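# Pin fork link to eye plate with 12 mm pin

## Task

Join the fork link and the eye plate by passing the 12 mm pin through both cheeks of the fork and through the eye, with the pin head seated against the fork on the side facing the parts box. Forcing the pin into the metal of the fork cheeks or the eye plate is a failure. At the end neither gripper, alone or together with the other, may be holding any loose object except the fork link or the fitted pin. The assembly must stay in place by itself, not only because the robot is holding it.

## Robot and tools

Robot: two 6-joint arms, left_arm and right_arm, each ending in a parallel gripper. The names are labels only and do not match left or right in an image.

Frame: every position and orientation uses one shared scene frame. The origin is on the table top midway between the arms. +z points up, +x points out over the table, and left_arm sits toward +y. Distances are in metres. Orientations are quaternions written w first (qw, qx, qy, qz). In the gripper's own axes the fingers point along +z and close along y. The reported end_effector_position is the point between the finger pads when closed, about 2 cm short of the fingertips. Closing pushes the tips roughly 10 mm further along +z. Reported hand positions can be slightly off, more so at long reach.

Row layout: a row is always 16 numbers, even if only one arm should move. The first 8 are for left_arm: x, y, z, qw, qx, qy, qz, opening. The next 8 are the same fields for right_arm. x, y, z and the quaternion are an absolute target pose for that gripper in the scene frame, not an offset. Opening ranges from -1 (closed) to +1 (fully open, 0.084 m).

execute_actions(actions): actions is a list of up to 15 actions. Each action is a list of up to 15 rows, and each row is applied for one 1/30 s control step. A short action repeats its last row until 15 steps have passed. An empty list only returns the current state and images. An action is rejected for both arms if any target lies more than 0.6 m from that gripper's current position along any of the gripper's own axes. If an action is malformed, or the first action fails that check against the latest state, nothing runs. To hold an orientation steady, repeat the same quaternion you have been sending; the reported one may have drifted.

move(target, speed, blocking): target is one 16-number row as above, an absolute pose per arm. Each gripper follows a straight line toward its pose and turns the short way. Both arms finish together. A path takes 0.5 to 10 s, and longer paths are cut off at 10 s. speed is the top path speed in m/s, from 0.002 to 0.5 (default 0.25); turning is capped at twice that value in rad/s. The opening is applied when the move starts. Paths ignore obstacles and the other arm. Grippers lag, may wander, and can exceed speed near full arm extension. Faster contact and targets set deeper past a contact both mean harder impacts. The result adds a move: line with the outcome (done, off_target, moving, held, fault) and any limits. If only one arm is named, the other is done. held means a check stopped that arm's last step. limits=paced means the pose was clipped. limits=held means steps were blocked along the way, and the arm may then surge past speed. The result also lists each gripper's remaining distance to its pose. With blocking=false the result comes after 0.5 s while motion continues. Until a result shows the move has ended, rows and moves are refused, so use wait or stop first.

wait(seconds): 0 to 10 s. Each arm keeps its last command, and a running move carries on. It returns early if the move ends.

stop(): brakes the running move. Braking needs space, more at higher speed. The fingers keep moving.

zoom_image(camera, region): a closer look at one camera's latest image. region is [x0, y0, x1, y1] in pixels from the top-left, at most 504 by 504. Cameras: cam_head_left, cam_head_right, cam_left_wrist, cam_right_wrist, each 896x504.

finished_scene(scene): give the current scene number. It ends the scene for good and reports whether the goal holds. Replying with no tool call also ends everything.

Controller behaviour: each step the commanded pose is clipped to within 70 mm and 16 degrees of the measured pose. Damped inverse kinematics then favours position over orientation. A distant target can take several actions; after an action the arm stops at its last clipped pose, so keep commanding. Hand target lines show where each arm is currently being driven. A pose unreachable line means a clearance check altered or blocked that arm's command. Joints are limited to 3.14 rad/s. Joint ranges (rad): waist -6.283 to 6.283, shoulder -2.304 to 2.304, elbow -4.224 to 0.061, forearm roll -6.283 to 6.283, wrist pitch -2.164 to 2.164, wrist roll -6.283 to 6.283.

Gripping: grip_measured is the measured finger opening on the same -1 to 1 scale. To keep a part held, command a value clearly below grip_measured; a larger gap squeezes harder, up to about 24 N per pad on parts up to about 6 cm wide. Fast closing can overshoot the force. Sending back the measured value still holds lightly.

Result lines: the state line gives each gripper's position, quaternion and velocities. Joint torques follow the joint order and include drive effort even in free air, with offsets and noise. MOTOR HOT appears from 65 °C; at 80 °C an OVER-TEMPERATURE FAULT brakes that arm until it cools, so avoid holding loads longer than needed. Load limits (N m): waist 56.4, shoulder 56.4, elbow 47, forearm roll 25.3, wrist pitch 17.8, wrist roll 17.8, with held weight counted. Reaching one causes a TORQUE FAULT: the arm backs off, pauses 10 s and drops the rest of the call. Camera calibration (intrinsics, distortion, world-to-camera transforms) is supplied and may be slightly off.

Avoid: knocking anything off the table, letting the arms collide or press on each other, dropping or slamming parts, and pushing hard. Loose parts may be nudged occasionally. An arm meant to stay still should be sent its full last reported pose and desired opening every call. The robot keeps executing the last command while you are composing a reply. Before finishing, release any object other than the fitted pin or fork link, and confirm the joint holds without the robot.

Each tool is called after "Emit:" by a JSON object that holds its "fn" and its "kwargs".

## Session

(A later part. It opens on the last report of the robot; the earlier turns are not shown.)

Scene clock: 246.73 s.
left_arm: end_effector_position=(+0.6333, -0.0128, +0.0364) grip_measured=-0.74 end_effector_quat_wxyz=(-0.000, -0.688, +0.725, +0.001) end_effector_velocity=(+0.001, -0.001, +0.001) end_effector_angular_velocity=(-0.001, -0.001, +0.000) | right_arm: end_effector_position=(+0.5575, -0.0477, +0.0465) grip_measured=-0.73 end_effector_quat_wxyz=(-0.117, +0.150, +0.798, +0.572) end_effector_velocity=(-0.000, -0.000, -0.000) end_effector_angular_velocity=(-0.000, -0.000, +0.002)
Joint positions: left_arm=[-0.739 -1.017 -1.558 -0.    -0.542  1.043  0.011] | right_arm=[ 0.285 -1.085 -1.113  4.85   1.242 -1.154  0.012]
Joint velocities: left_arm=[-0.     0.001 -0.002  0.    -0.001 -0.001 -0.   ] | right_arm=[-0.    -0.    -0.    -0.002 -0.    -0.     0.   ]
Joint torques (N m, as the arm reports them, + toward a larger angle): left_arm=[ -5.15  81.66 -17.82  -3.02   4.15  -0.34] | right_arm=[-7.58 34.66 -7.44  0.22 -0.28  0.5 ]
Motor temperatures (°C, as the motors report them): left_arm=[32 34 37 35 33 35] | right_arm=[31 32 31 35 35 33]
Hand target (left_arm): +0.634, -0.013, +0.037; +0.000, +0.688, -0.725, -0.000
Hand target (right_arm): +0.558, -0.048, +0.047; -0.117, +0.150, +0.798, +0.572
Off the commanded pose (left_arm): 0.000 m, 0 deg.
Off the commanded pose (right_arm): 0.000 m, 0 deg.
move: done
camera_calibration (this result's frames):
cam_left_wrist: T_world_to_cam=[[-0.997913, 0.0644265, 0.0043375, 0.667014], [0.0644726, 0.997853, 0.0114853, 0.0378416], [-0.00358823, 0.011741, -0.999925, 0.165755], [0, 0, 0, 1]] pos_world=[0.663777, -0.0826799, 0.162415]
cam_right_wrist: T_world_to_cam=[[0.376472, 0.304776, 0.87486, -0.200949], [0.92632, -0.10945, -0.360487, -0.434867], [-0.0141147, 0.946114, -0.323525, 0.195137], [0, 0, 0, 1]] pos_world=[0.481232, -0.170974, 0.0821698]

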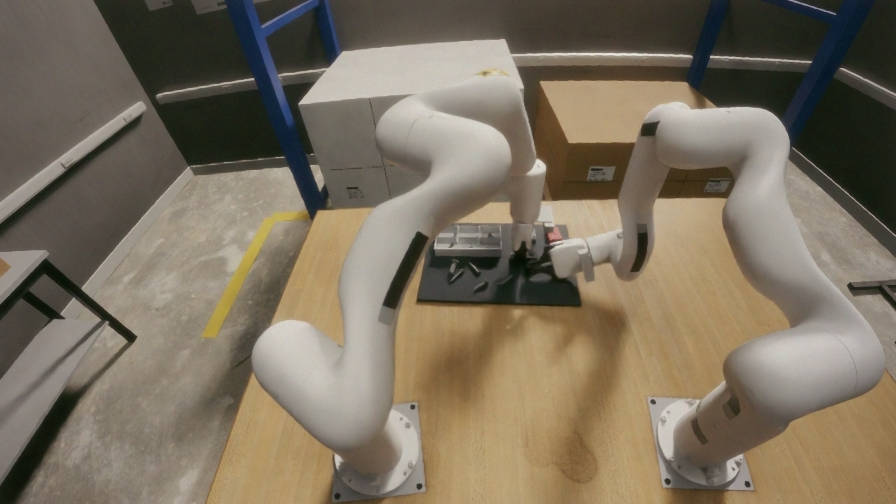

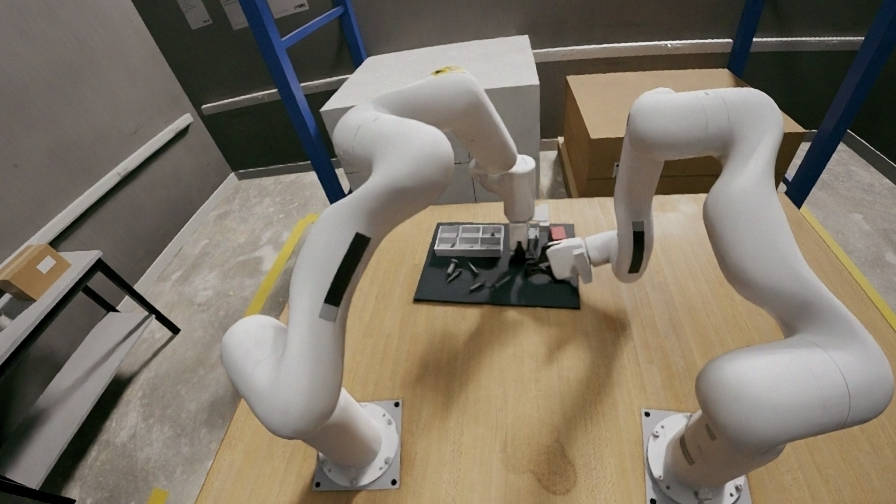

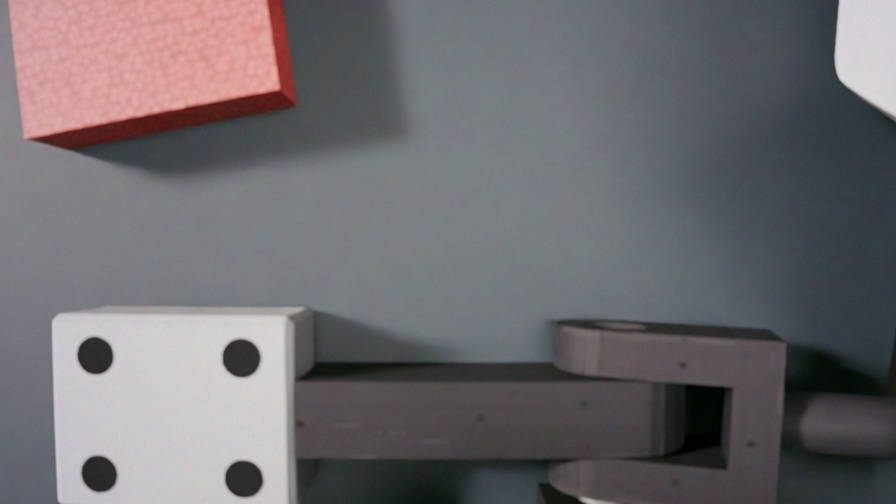

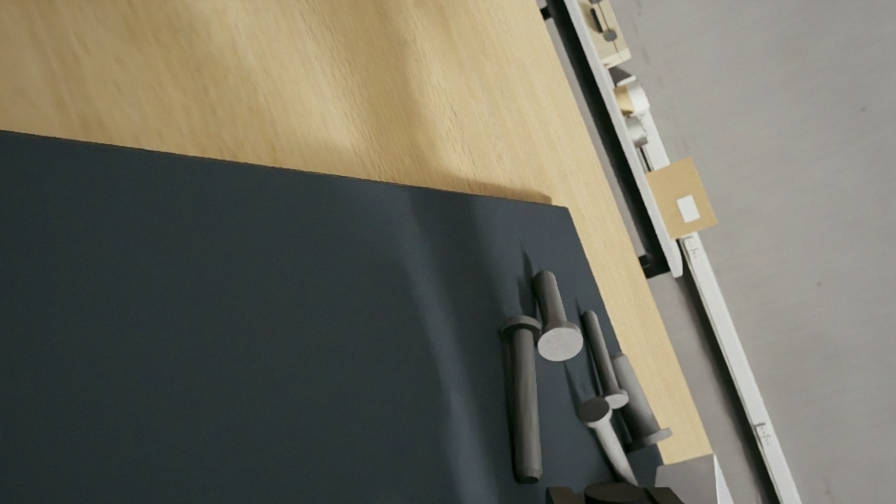

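Emit:
{"fn": "move", "kwargs": {"target": [0.6335,-0.012,0.0385,0,0.688,-0.725,0,-0.4,0.5575,-0.0477,0.0465,-0.1168,0.150,0.7978,0.5715,-1], "speed": 0.01}}

Emit:
{"fn": "move", "kwargs": {"target": [0.6335,-0.012,0.075,0,0.688,-0.725,0,-0.4,0.5575,-0.0477,0.0465,-0.1168,0.150,0.7978,0.5715,-1], "speed": 0.03}}

Emit:
{"fn": "move", "kwargs": {"target": [0.6335,0.03,0.085,0,0.688,-0.725,0,-1,0.5575,-0.0477,0.0465,-0.1168,0.150,0.7978,0.5715,-1], "speed": 0.05}}

Scene clock: 250.03 s.
left_arm: end_effector_position=(+0.6334, -0.0127, +0.0386) grip_measured=-0.42 end_effector_quat_wxyz=(-0.000, -0.688, +0.725, -0.000) end_effector_velocity=(-0.000, +0.002, -0.000) end_effector_angular_velocity=(+0.003, +0.003, -0.000) | right_arm: end_effector_position=(+0.5575, -0.0477, +0.0465) grip_measured=-0.73 end_effector_quat_wxyz=(-0.117, +0.150, +0.798, +0.572) end_effector_velocity=(+0.000, +0.000, +0.000) end_effector_angular_velocity=(+0.000, -0.003, +0.002)
Joint positions: left_arm=[-0.739 -1.013 -1.555 -0.001 -0.541  1.044  0.026] | right_arm=[ 0.285 -1.085 -1.113  4.85   1.242 -1.154  0.012]
Joint velocities: left_arm=[ 0.002  0.001  0.001  0.002 -0.003  0.     0.   ] | right_arm=[ 0.001 -0.    -0.002 -0.001 -0.    -0.001  0.   ]
Joint torques (N m, as the arm reports them, + toward a larger angle): left_arm=[  3.13  74.54 -10.9   -1.25   0.64  -0.36] | right_arm=[-4.41 33.13 -7.2  -0.19 -0.15  0.34]
Motor temperatures (°C, as the motors report them): left_arm=[32 34 37 35 33 35] | right_arm=[31 32 31 35 35 33]
Hand target (left_arm): +0.633, -0.012, +0.038; +0.000, +0.688, -0.725, +0.000
Hand target (right_arm): +0.557, -0.048, +0.047; -0.117, +0.150, +0.798, +0.572
Off the commanded pose (left_arm): 0.001 m, 0 deg.
Off the commanded pose (right_arm): 0.000 m, 0 deg.
move: done
camera_calibration (this result's frames):
cam_left_wrist: T_world_to_cam=[[-0.997906, 0.0646323, 0.00268104, 0.667237], [0.0646566, 0.997855, 0.0102565, 0.0376486], [-0.00201239, 0.0104083, -0.999944, 0.166875], [0, 0, 0, 1]] pos_world=[0.663741, -0.0824298, 0.164691]
cam_right_wrist: T_world_to_cam=[[0.376497, 0.304917, 0.8748, -0.200898], [0.92631, -0.109494, -0.360501, -0.434865], [-0.0141377, 0.946064, -0.323672, 0.195136], [0, 0, 0, 1]] pos_world=[0.481216, -0.170969, 0.0821364]

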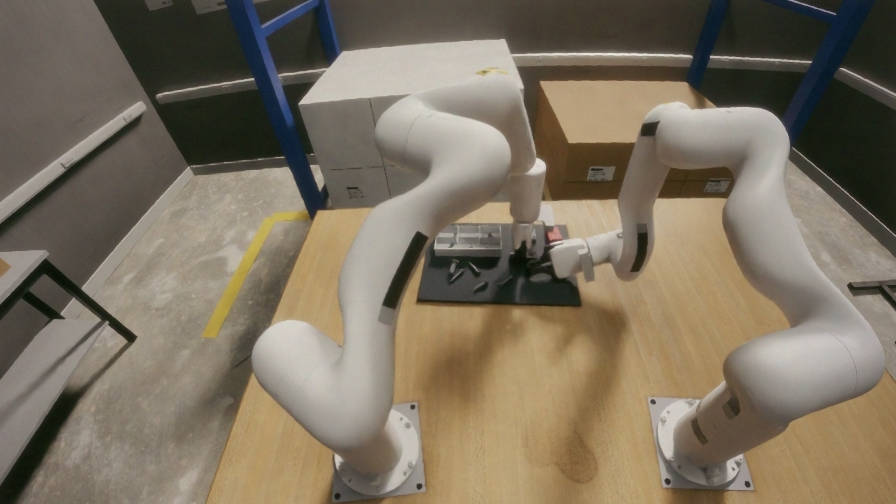

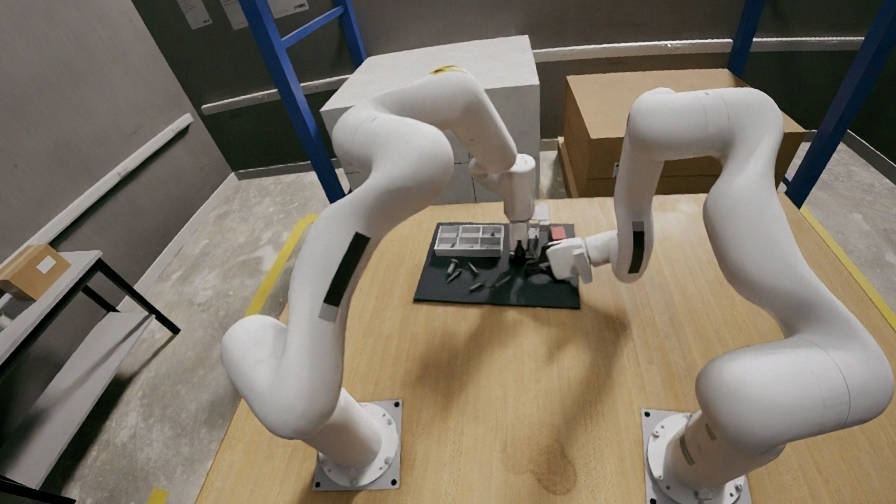

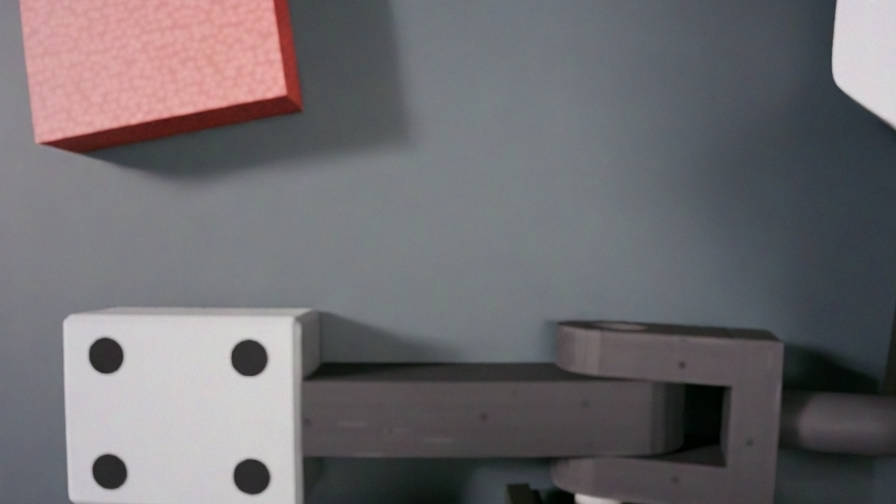

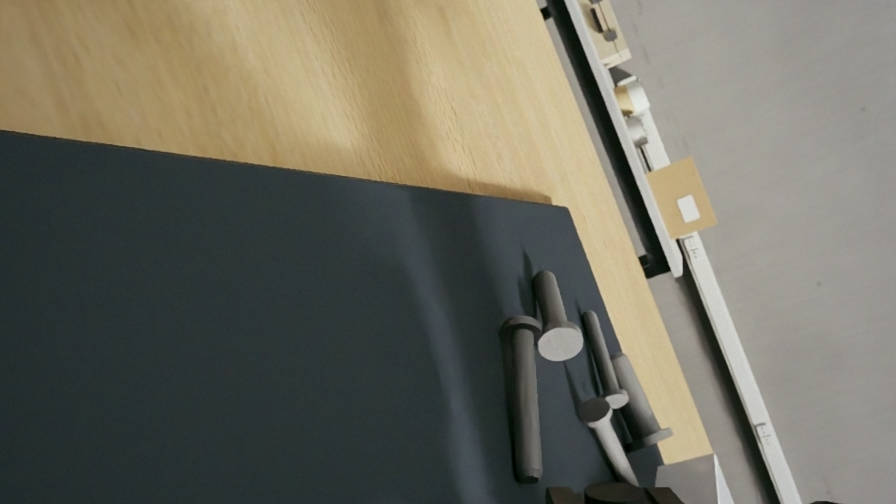

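Scene clock: 251.57 s.
left_arm: end_effector_position=(+0.6334, -0.0120, +0.0748) grip_measured=-0.42 end_effector_quat_wxyz=(-0.000, -0.688, +0.725, +0.000) end_effector_velocity=(-0.000, -0.000, +0.002) end_effector_angular_velocity=(-0.000, -0.000, -0.000) | right_arm: end_effector_position=(+0.5575, -0.0477, +0.0465) grip_measured=-0.73 end_effector_quat_wxyz=(-0.117, +0.150, +0.798, +0.572) end_effector_velocity=(+0.000, -0.000, +0.000) end_effector_angular_velocity=(+0.000, +0.001, -0.002)
Joint positions: left_arm=[-0.738 -0.952 -1.541 -0.    -0.589  1.045  0.026] | right_arm=[ 0.285 -1.085 -1.113  4.85   1.242 -1.154  0.012]
Joint velocities: left_arm=[-0.     0.004  0.001  0.    -0.002 -0.     0.   ] | right_arm=[-0.001 -0.     0.     0.001  0.     0.001 -0.   ]
Joint torques (N m, as the arm reports them, + toward a larger angle): left_arm=[  6.08  72.49 -10.53  -0.42   0.38  -0.22] | right_arm=[ 0.63 35.75 -6.83  1.42  0.11  0.51]
Motor temperatures (°C, as the motors report them): left_arm=[32 34 37 35 33 35] | right_arm=[31 32 31 35 35 33]
Hand target (left_arm): +0.633, -0.012, +0.075; +0.000, +0.688, -0.725, +0.000
Hand target (right_arm): +0.558, -0.048, +0.047; -0.117, +0.150, +0.798, +0.572
Off the commanded pose (left_arm): 0.000 m, 0 deg.
Off the commanded pose (right_arm): 0.000 m, 0 deg.
move: done
camera_calibration (this result's frames):
cam_left_wrist: T_world_to_cam=[[-0.997912, 0.0644904, 0.00348388, 0.667002], [0.0645249, 0.997856, 0.0109099, 0.0366007], [-0.00277283, 0.0111119, -0.999934, 0.203535], [0, 0, 0, 1]] pos_world=[0.663812, -0.0817991, 0.200799]
cam_right_wrist: T_world_to_cam=[[0.376502, 0.304859, 0.874818, -0.200921], [0.926308, -0.10948, -0.36051, -0.434859], [-0.0141296, 0.946084, -0.323613, 0.195142], [0, 0, 0, 1]] pos_world=[0.481218, -0.170977, 0.0821489]

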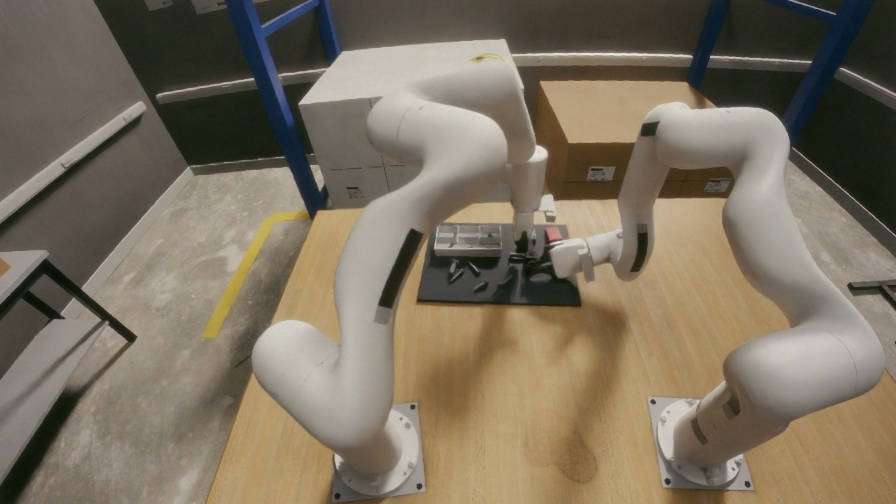

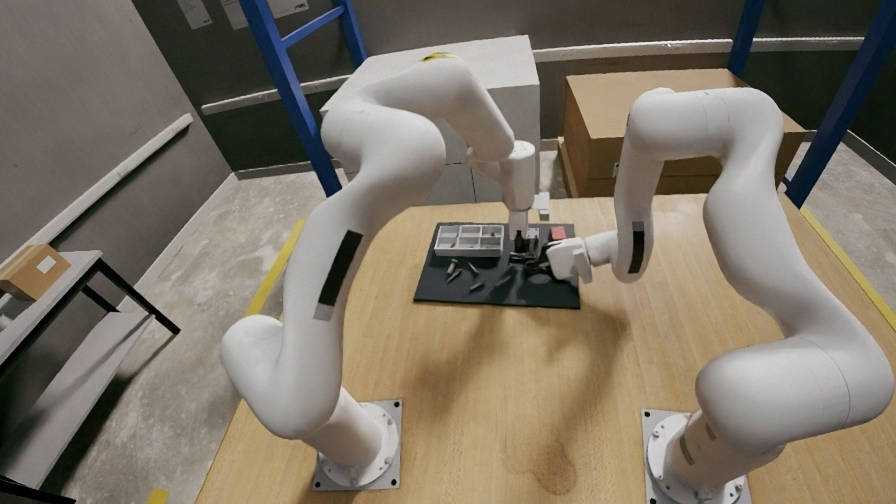

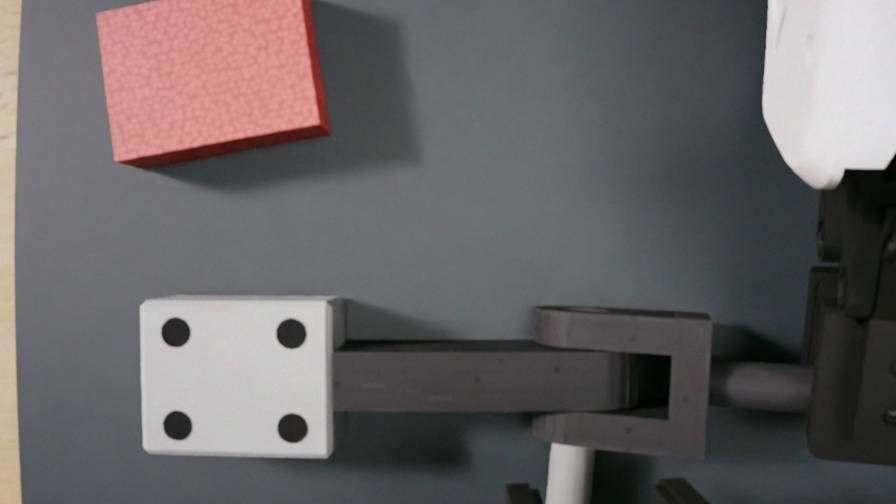

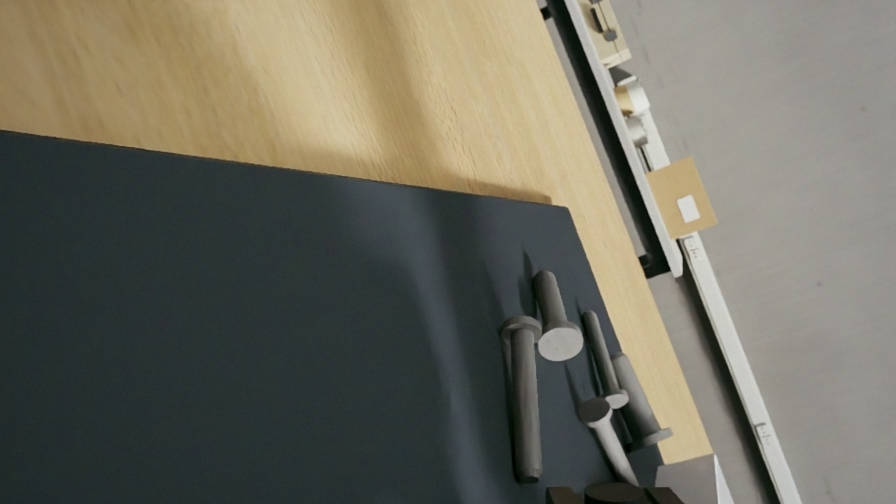

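Scene clock: 252.80 s.
left_arm: end_effector_position=(+0.6333, +0.0298, +0.0849) grip_measured=-1.00 end_effector_quat_wxyz=(+0.000, -0.688, +0.725, +0.000) end_effector_velocity=(-0.000, +0.002, +0.001) end_effector_angular_velocity=(+0.000, -0.001, -0.002) | right_arm: end_effector_position=(+0.5575, -0.0477, +0.0465) grip_measured=-0.73 end_effector_quat_wxyz=(-0.117, +0.150, +0.798, +0.572) end_effector_velocity=(+0.000, +0.000, +0.000) end_effector_angular_velocity=(+0.000, -0.000, +0.000)
Joint positions: left_arm=[-0.685 -0.889 -1.452  0.    -0.563  1.097  0.   ] | right_arm=[ 0.285 -1.085 -1.113  4.85   1.242 -1.154  0.012]
Joint velocities: left_arm=[0.002 0.003 0.004 0.001 0.001 0.003 0.   ] | right_arm=[ 0.     0.001  0.    -0.     0.     0.     0.   ]
Joint torques (N m, as the arm reports them, + toward a larger angle): left_arm=[  6.17  69.81 -10.1   -0.51   0.36  -0.19] | right_arm=[-3.69 36.35 -7.59  1.22 -0.23  0.48]
Motor temperatures (°C, as the motors report them): left_arm=[32 34 37 35 33 35] | right_arm=[31 32 31 35 35 33]
Hand target (left_arm): +0.633, +0.030, +0.085; -0.000, +0.688, -0.725, +0.000
Hand target (right_arm): +0.558, -0.048, +0.046; -0.117, +0.150, +0.798, +0.572
Off the commanded pose (left_arm): 0.000 m, 0 deg.
Off the commanded pose (right_arm): 0.000 m, 0 deg.
move: done
camera_calibration (this result's frames):
cam_left_wrist: T_world_to_cam=[[-0.997915, 0.0644569, 0.00331403, 0.664215], [0.0644898, 0.997858, 0.0110204, -0.00517728], [-0.00259659, 0.0112111, -0.999934, 0.213073], [0, 0, 0, 1]] pos_world=[0.663717, -0.0400359, 0.210915]
cam_right_wrist: T_world_to_cam=[[0.376496, 0.304841, 0.874827, -0.200927], [0.926311, -0.109476, -0.360505, -0.434861], [-0.0141244, 0.946091, -0.323594, 0.195142], [0, 0, 0, 1]] pos_world=[0.481221, -0.170977, 0.0821538]

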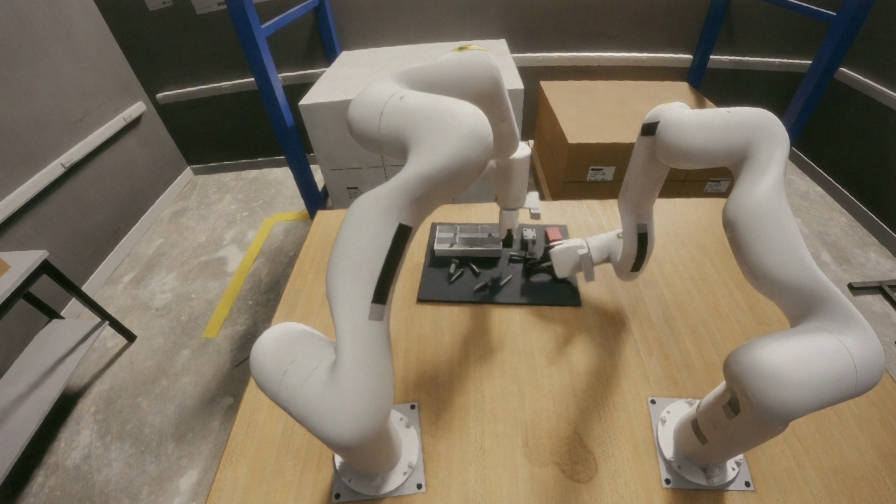

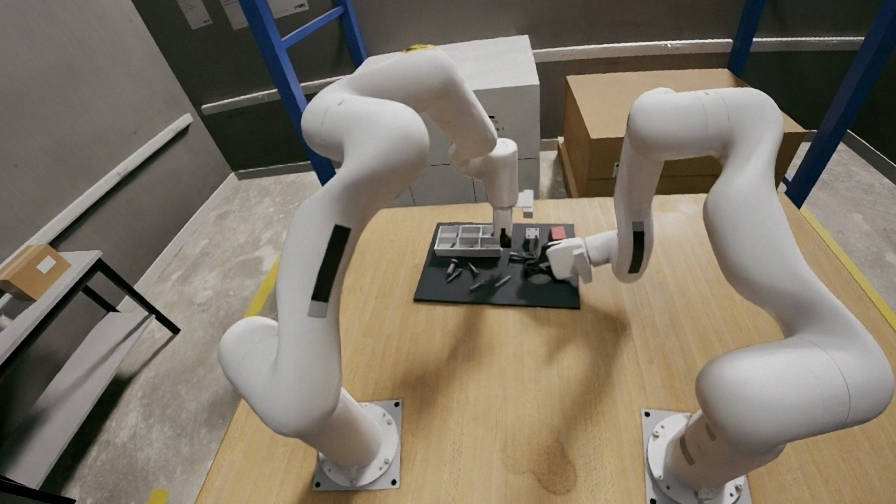

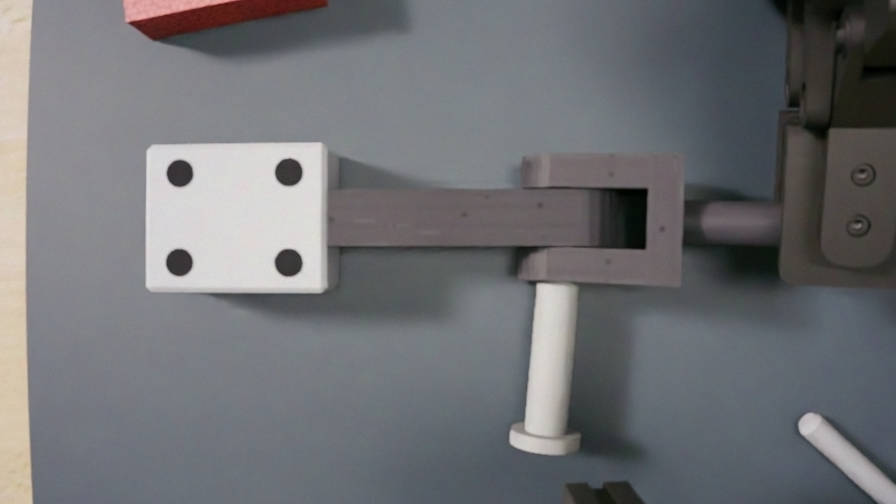

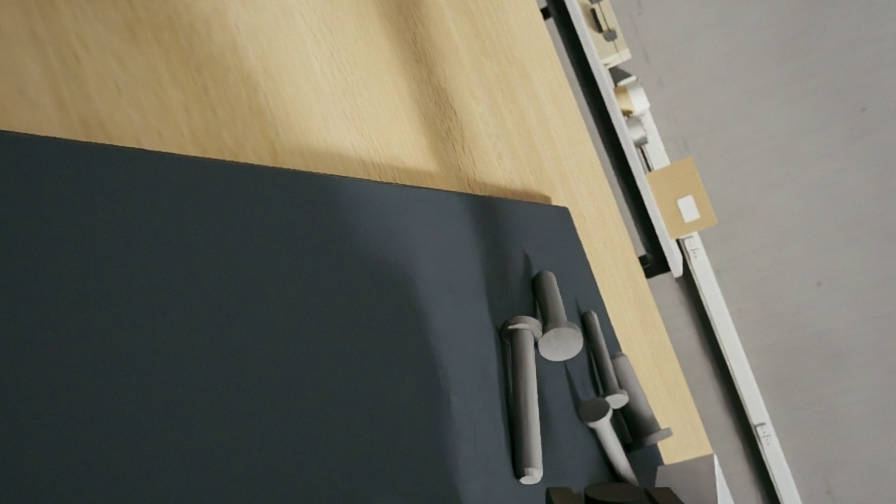

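Emit:
{"fn": "execute_actions", "kwargs": {"actions": []}}

Scene clock: 256.17 s.
left_arm: end_effector_position=(+0.6334, +0.0300, +0.0850) grip_measured=-1.00 end_effector_quat_wxyz=(+0.000, -0.688, +0.725, -0.000) end_effector_velocity=(-0.000, -0.001, +0.001) end_effector_angular_velocity=(-0.001, -0.001, -0.002) | right_arm: end_effector_position=(+0.5575, -0.0477, +0.0465) grip_measured=-0.73 end_effector_quat_wxyz=(-0.117, +0.150, +0.798, +0.572) end_effector_velocity=(+0.001, -0.001, +0.000) end_effector_angular_velocity=(-0.000, +0.000, -0.003)
Joint positions: left_arm=[-0.685 -0.889 -1.452  0.    -0.563  1.098  0.   ] | right_arm=[ 0.285 -1.085 -1.113  4.85   1.242 -1.154  0.012]
Joint velocities: left_arm=[-0.002  0.001 -0.    -0.    -0.     0.     0.   ] | right_arm=[-0.002  0.001  0.001  0.001  0.    -0.001 -0.   ]
Joint torques (N m, as the arm reports them, + toward a larger angle): left_arm=[  6.46  69.04 -10.13  -0.75   0.43  -0.26] | right_arm=[-6.08 34.82 -6.83 -0.51 -0.08  0.48]
Motor temperatures (°C, as the motors report them): left_arm=[32 34 37 35 33 35] | right_arm=[31 32 31 35 35 33]
Hand target (left_arm): +0.633, +0.030, +0.085; -0.000, +0.688, -0.725, +0.000
Hand target (right_arm): +0.558, -0.048, +0.046; -0.117, +0.150, +0.798, +0.572
Off the commanded pose (left_arm): 0.000 m, 0 deg.
Off the commanded pose (right_arm): 0.000 m, 0 deg.
camera_calibration (this result's frames):
cam_left_wrist: T_world_to_cam=[[-0.997919, 0.0643963, 0.00327211, 0.664238], [0.0644286, 0.997862, 0.0109773, -0.0053439], [-0.00255821, 0.0111653, -0.999934, 0.213125], [0, 0, 0, 1]] pos_world=[0.663746, -0.0398216, 0.210996]
cam_right_wrist: T_world_to_cam=[[0.376491, 0.304833, 0.874832, -0.20093], [0.926313, -0.109473, -0.3605, -0.434864], [-0.0141221, 0.946093, -0.323587, 0.19514], [0, 0, 0, 1]] pos_world=[0.481224, -0.170976, 0.0821558]

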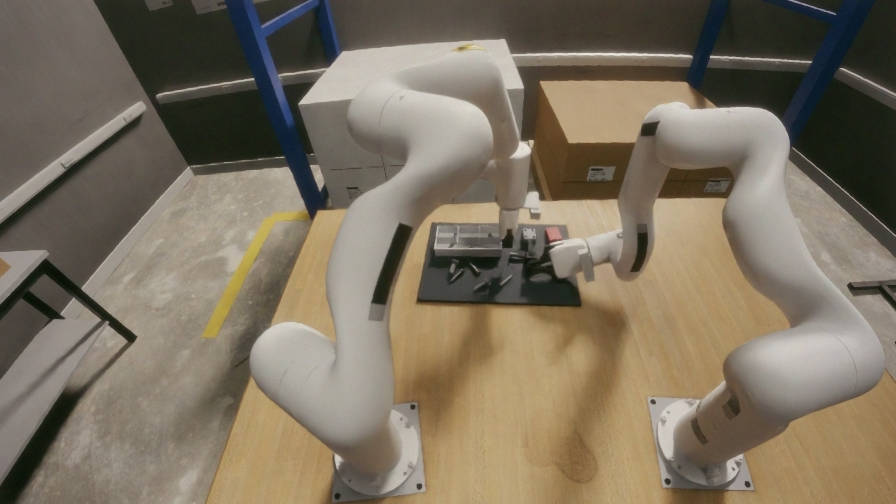

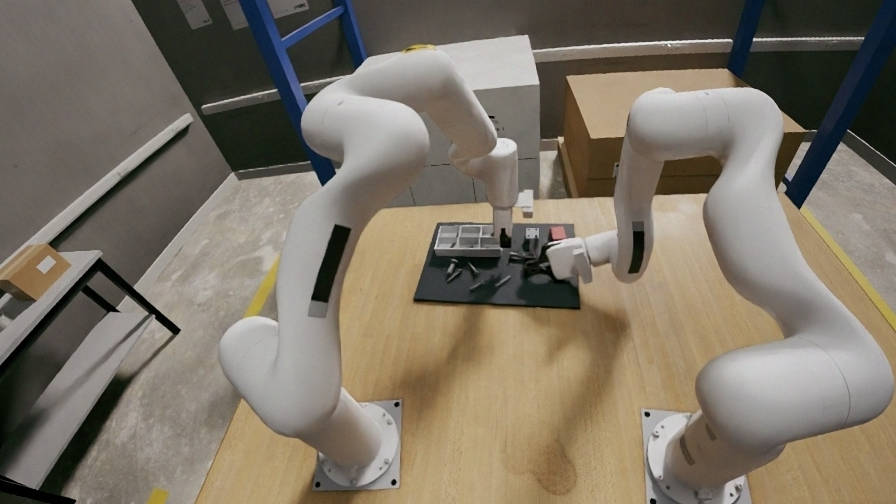

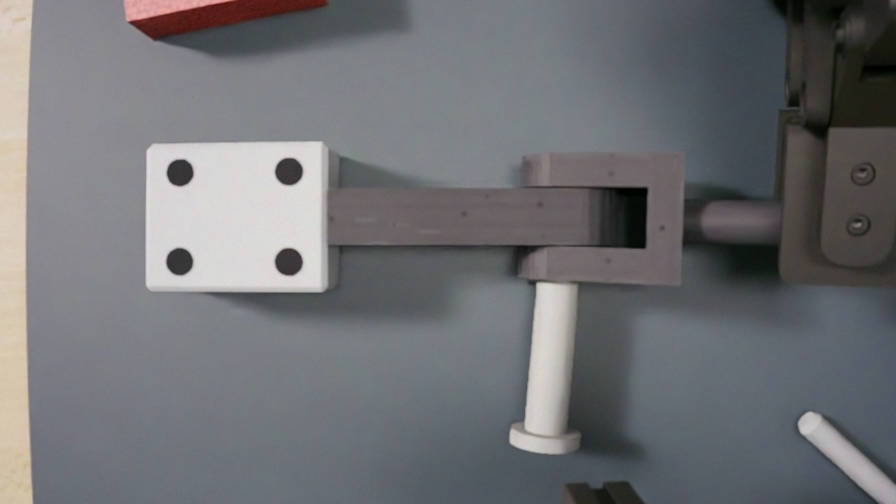

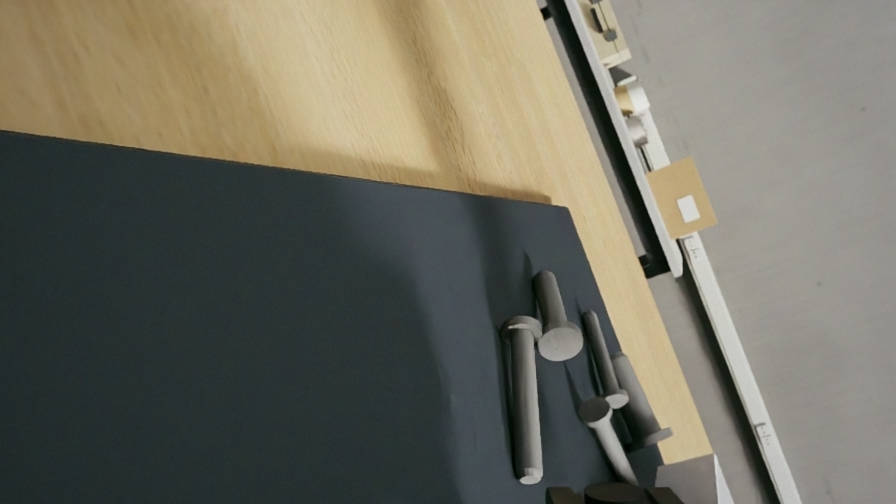

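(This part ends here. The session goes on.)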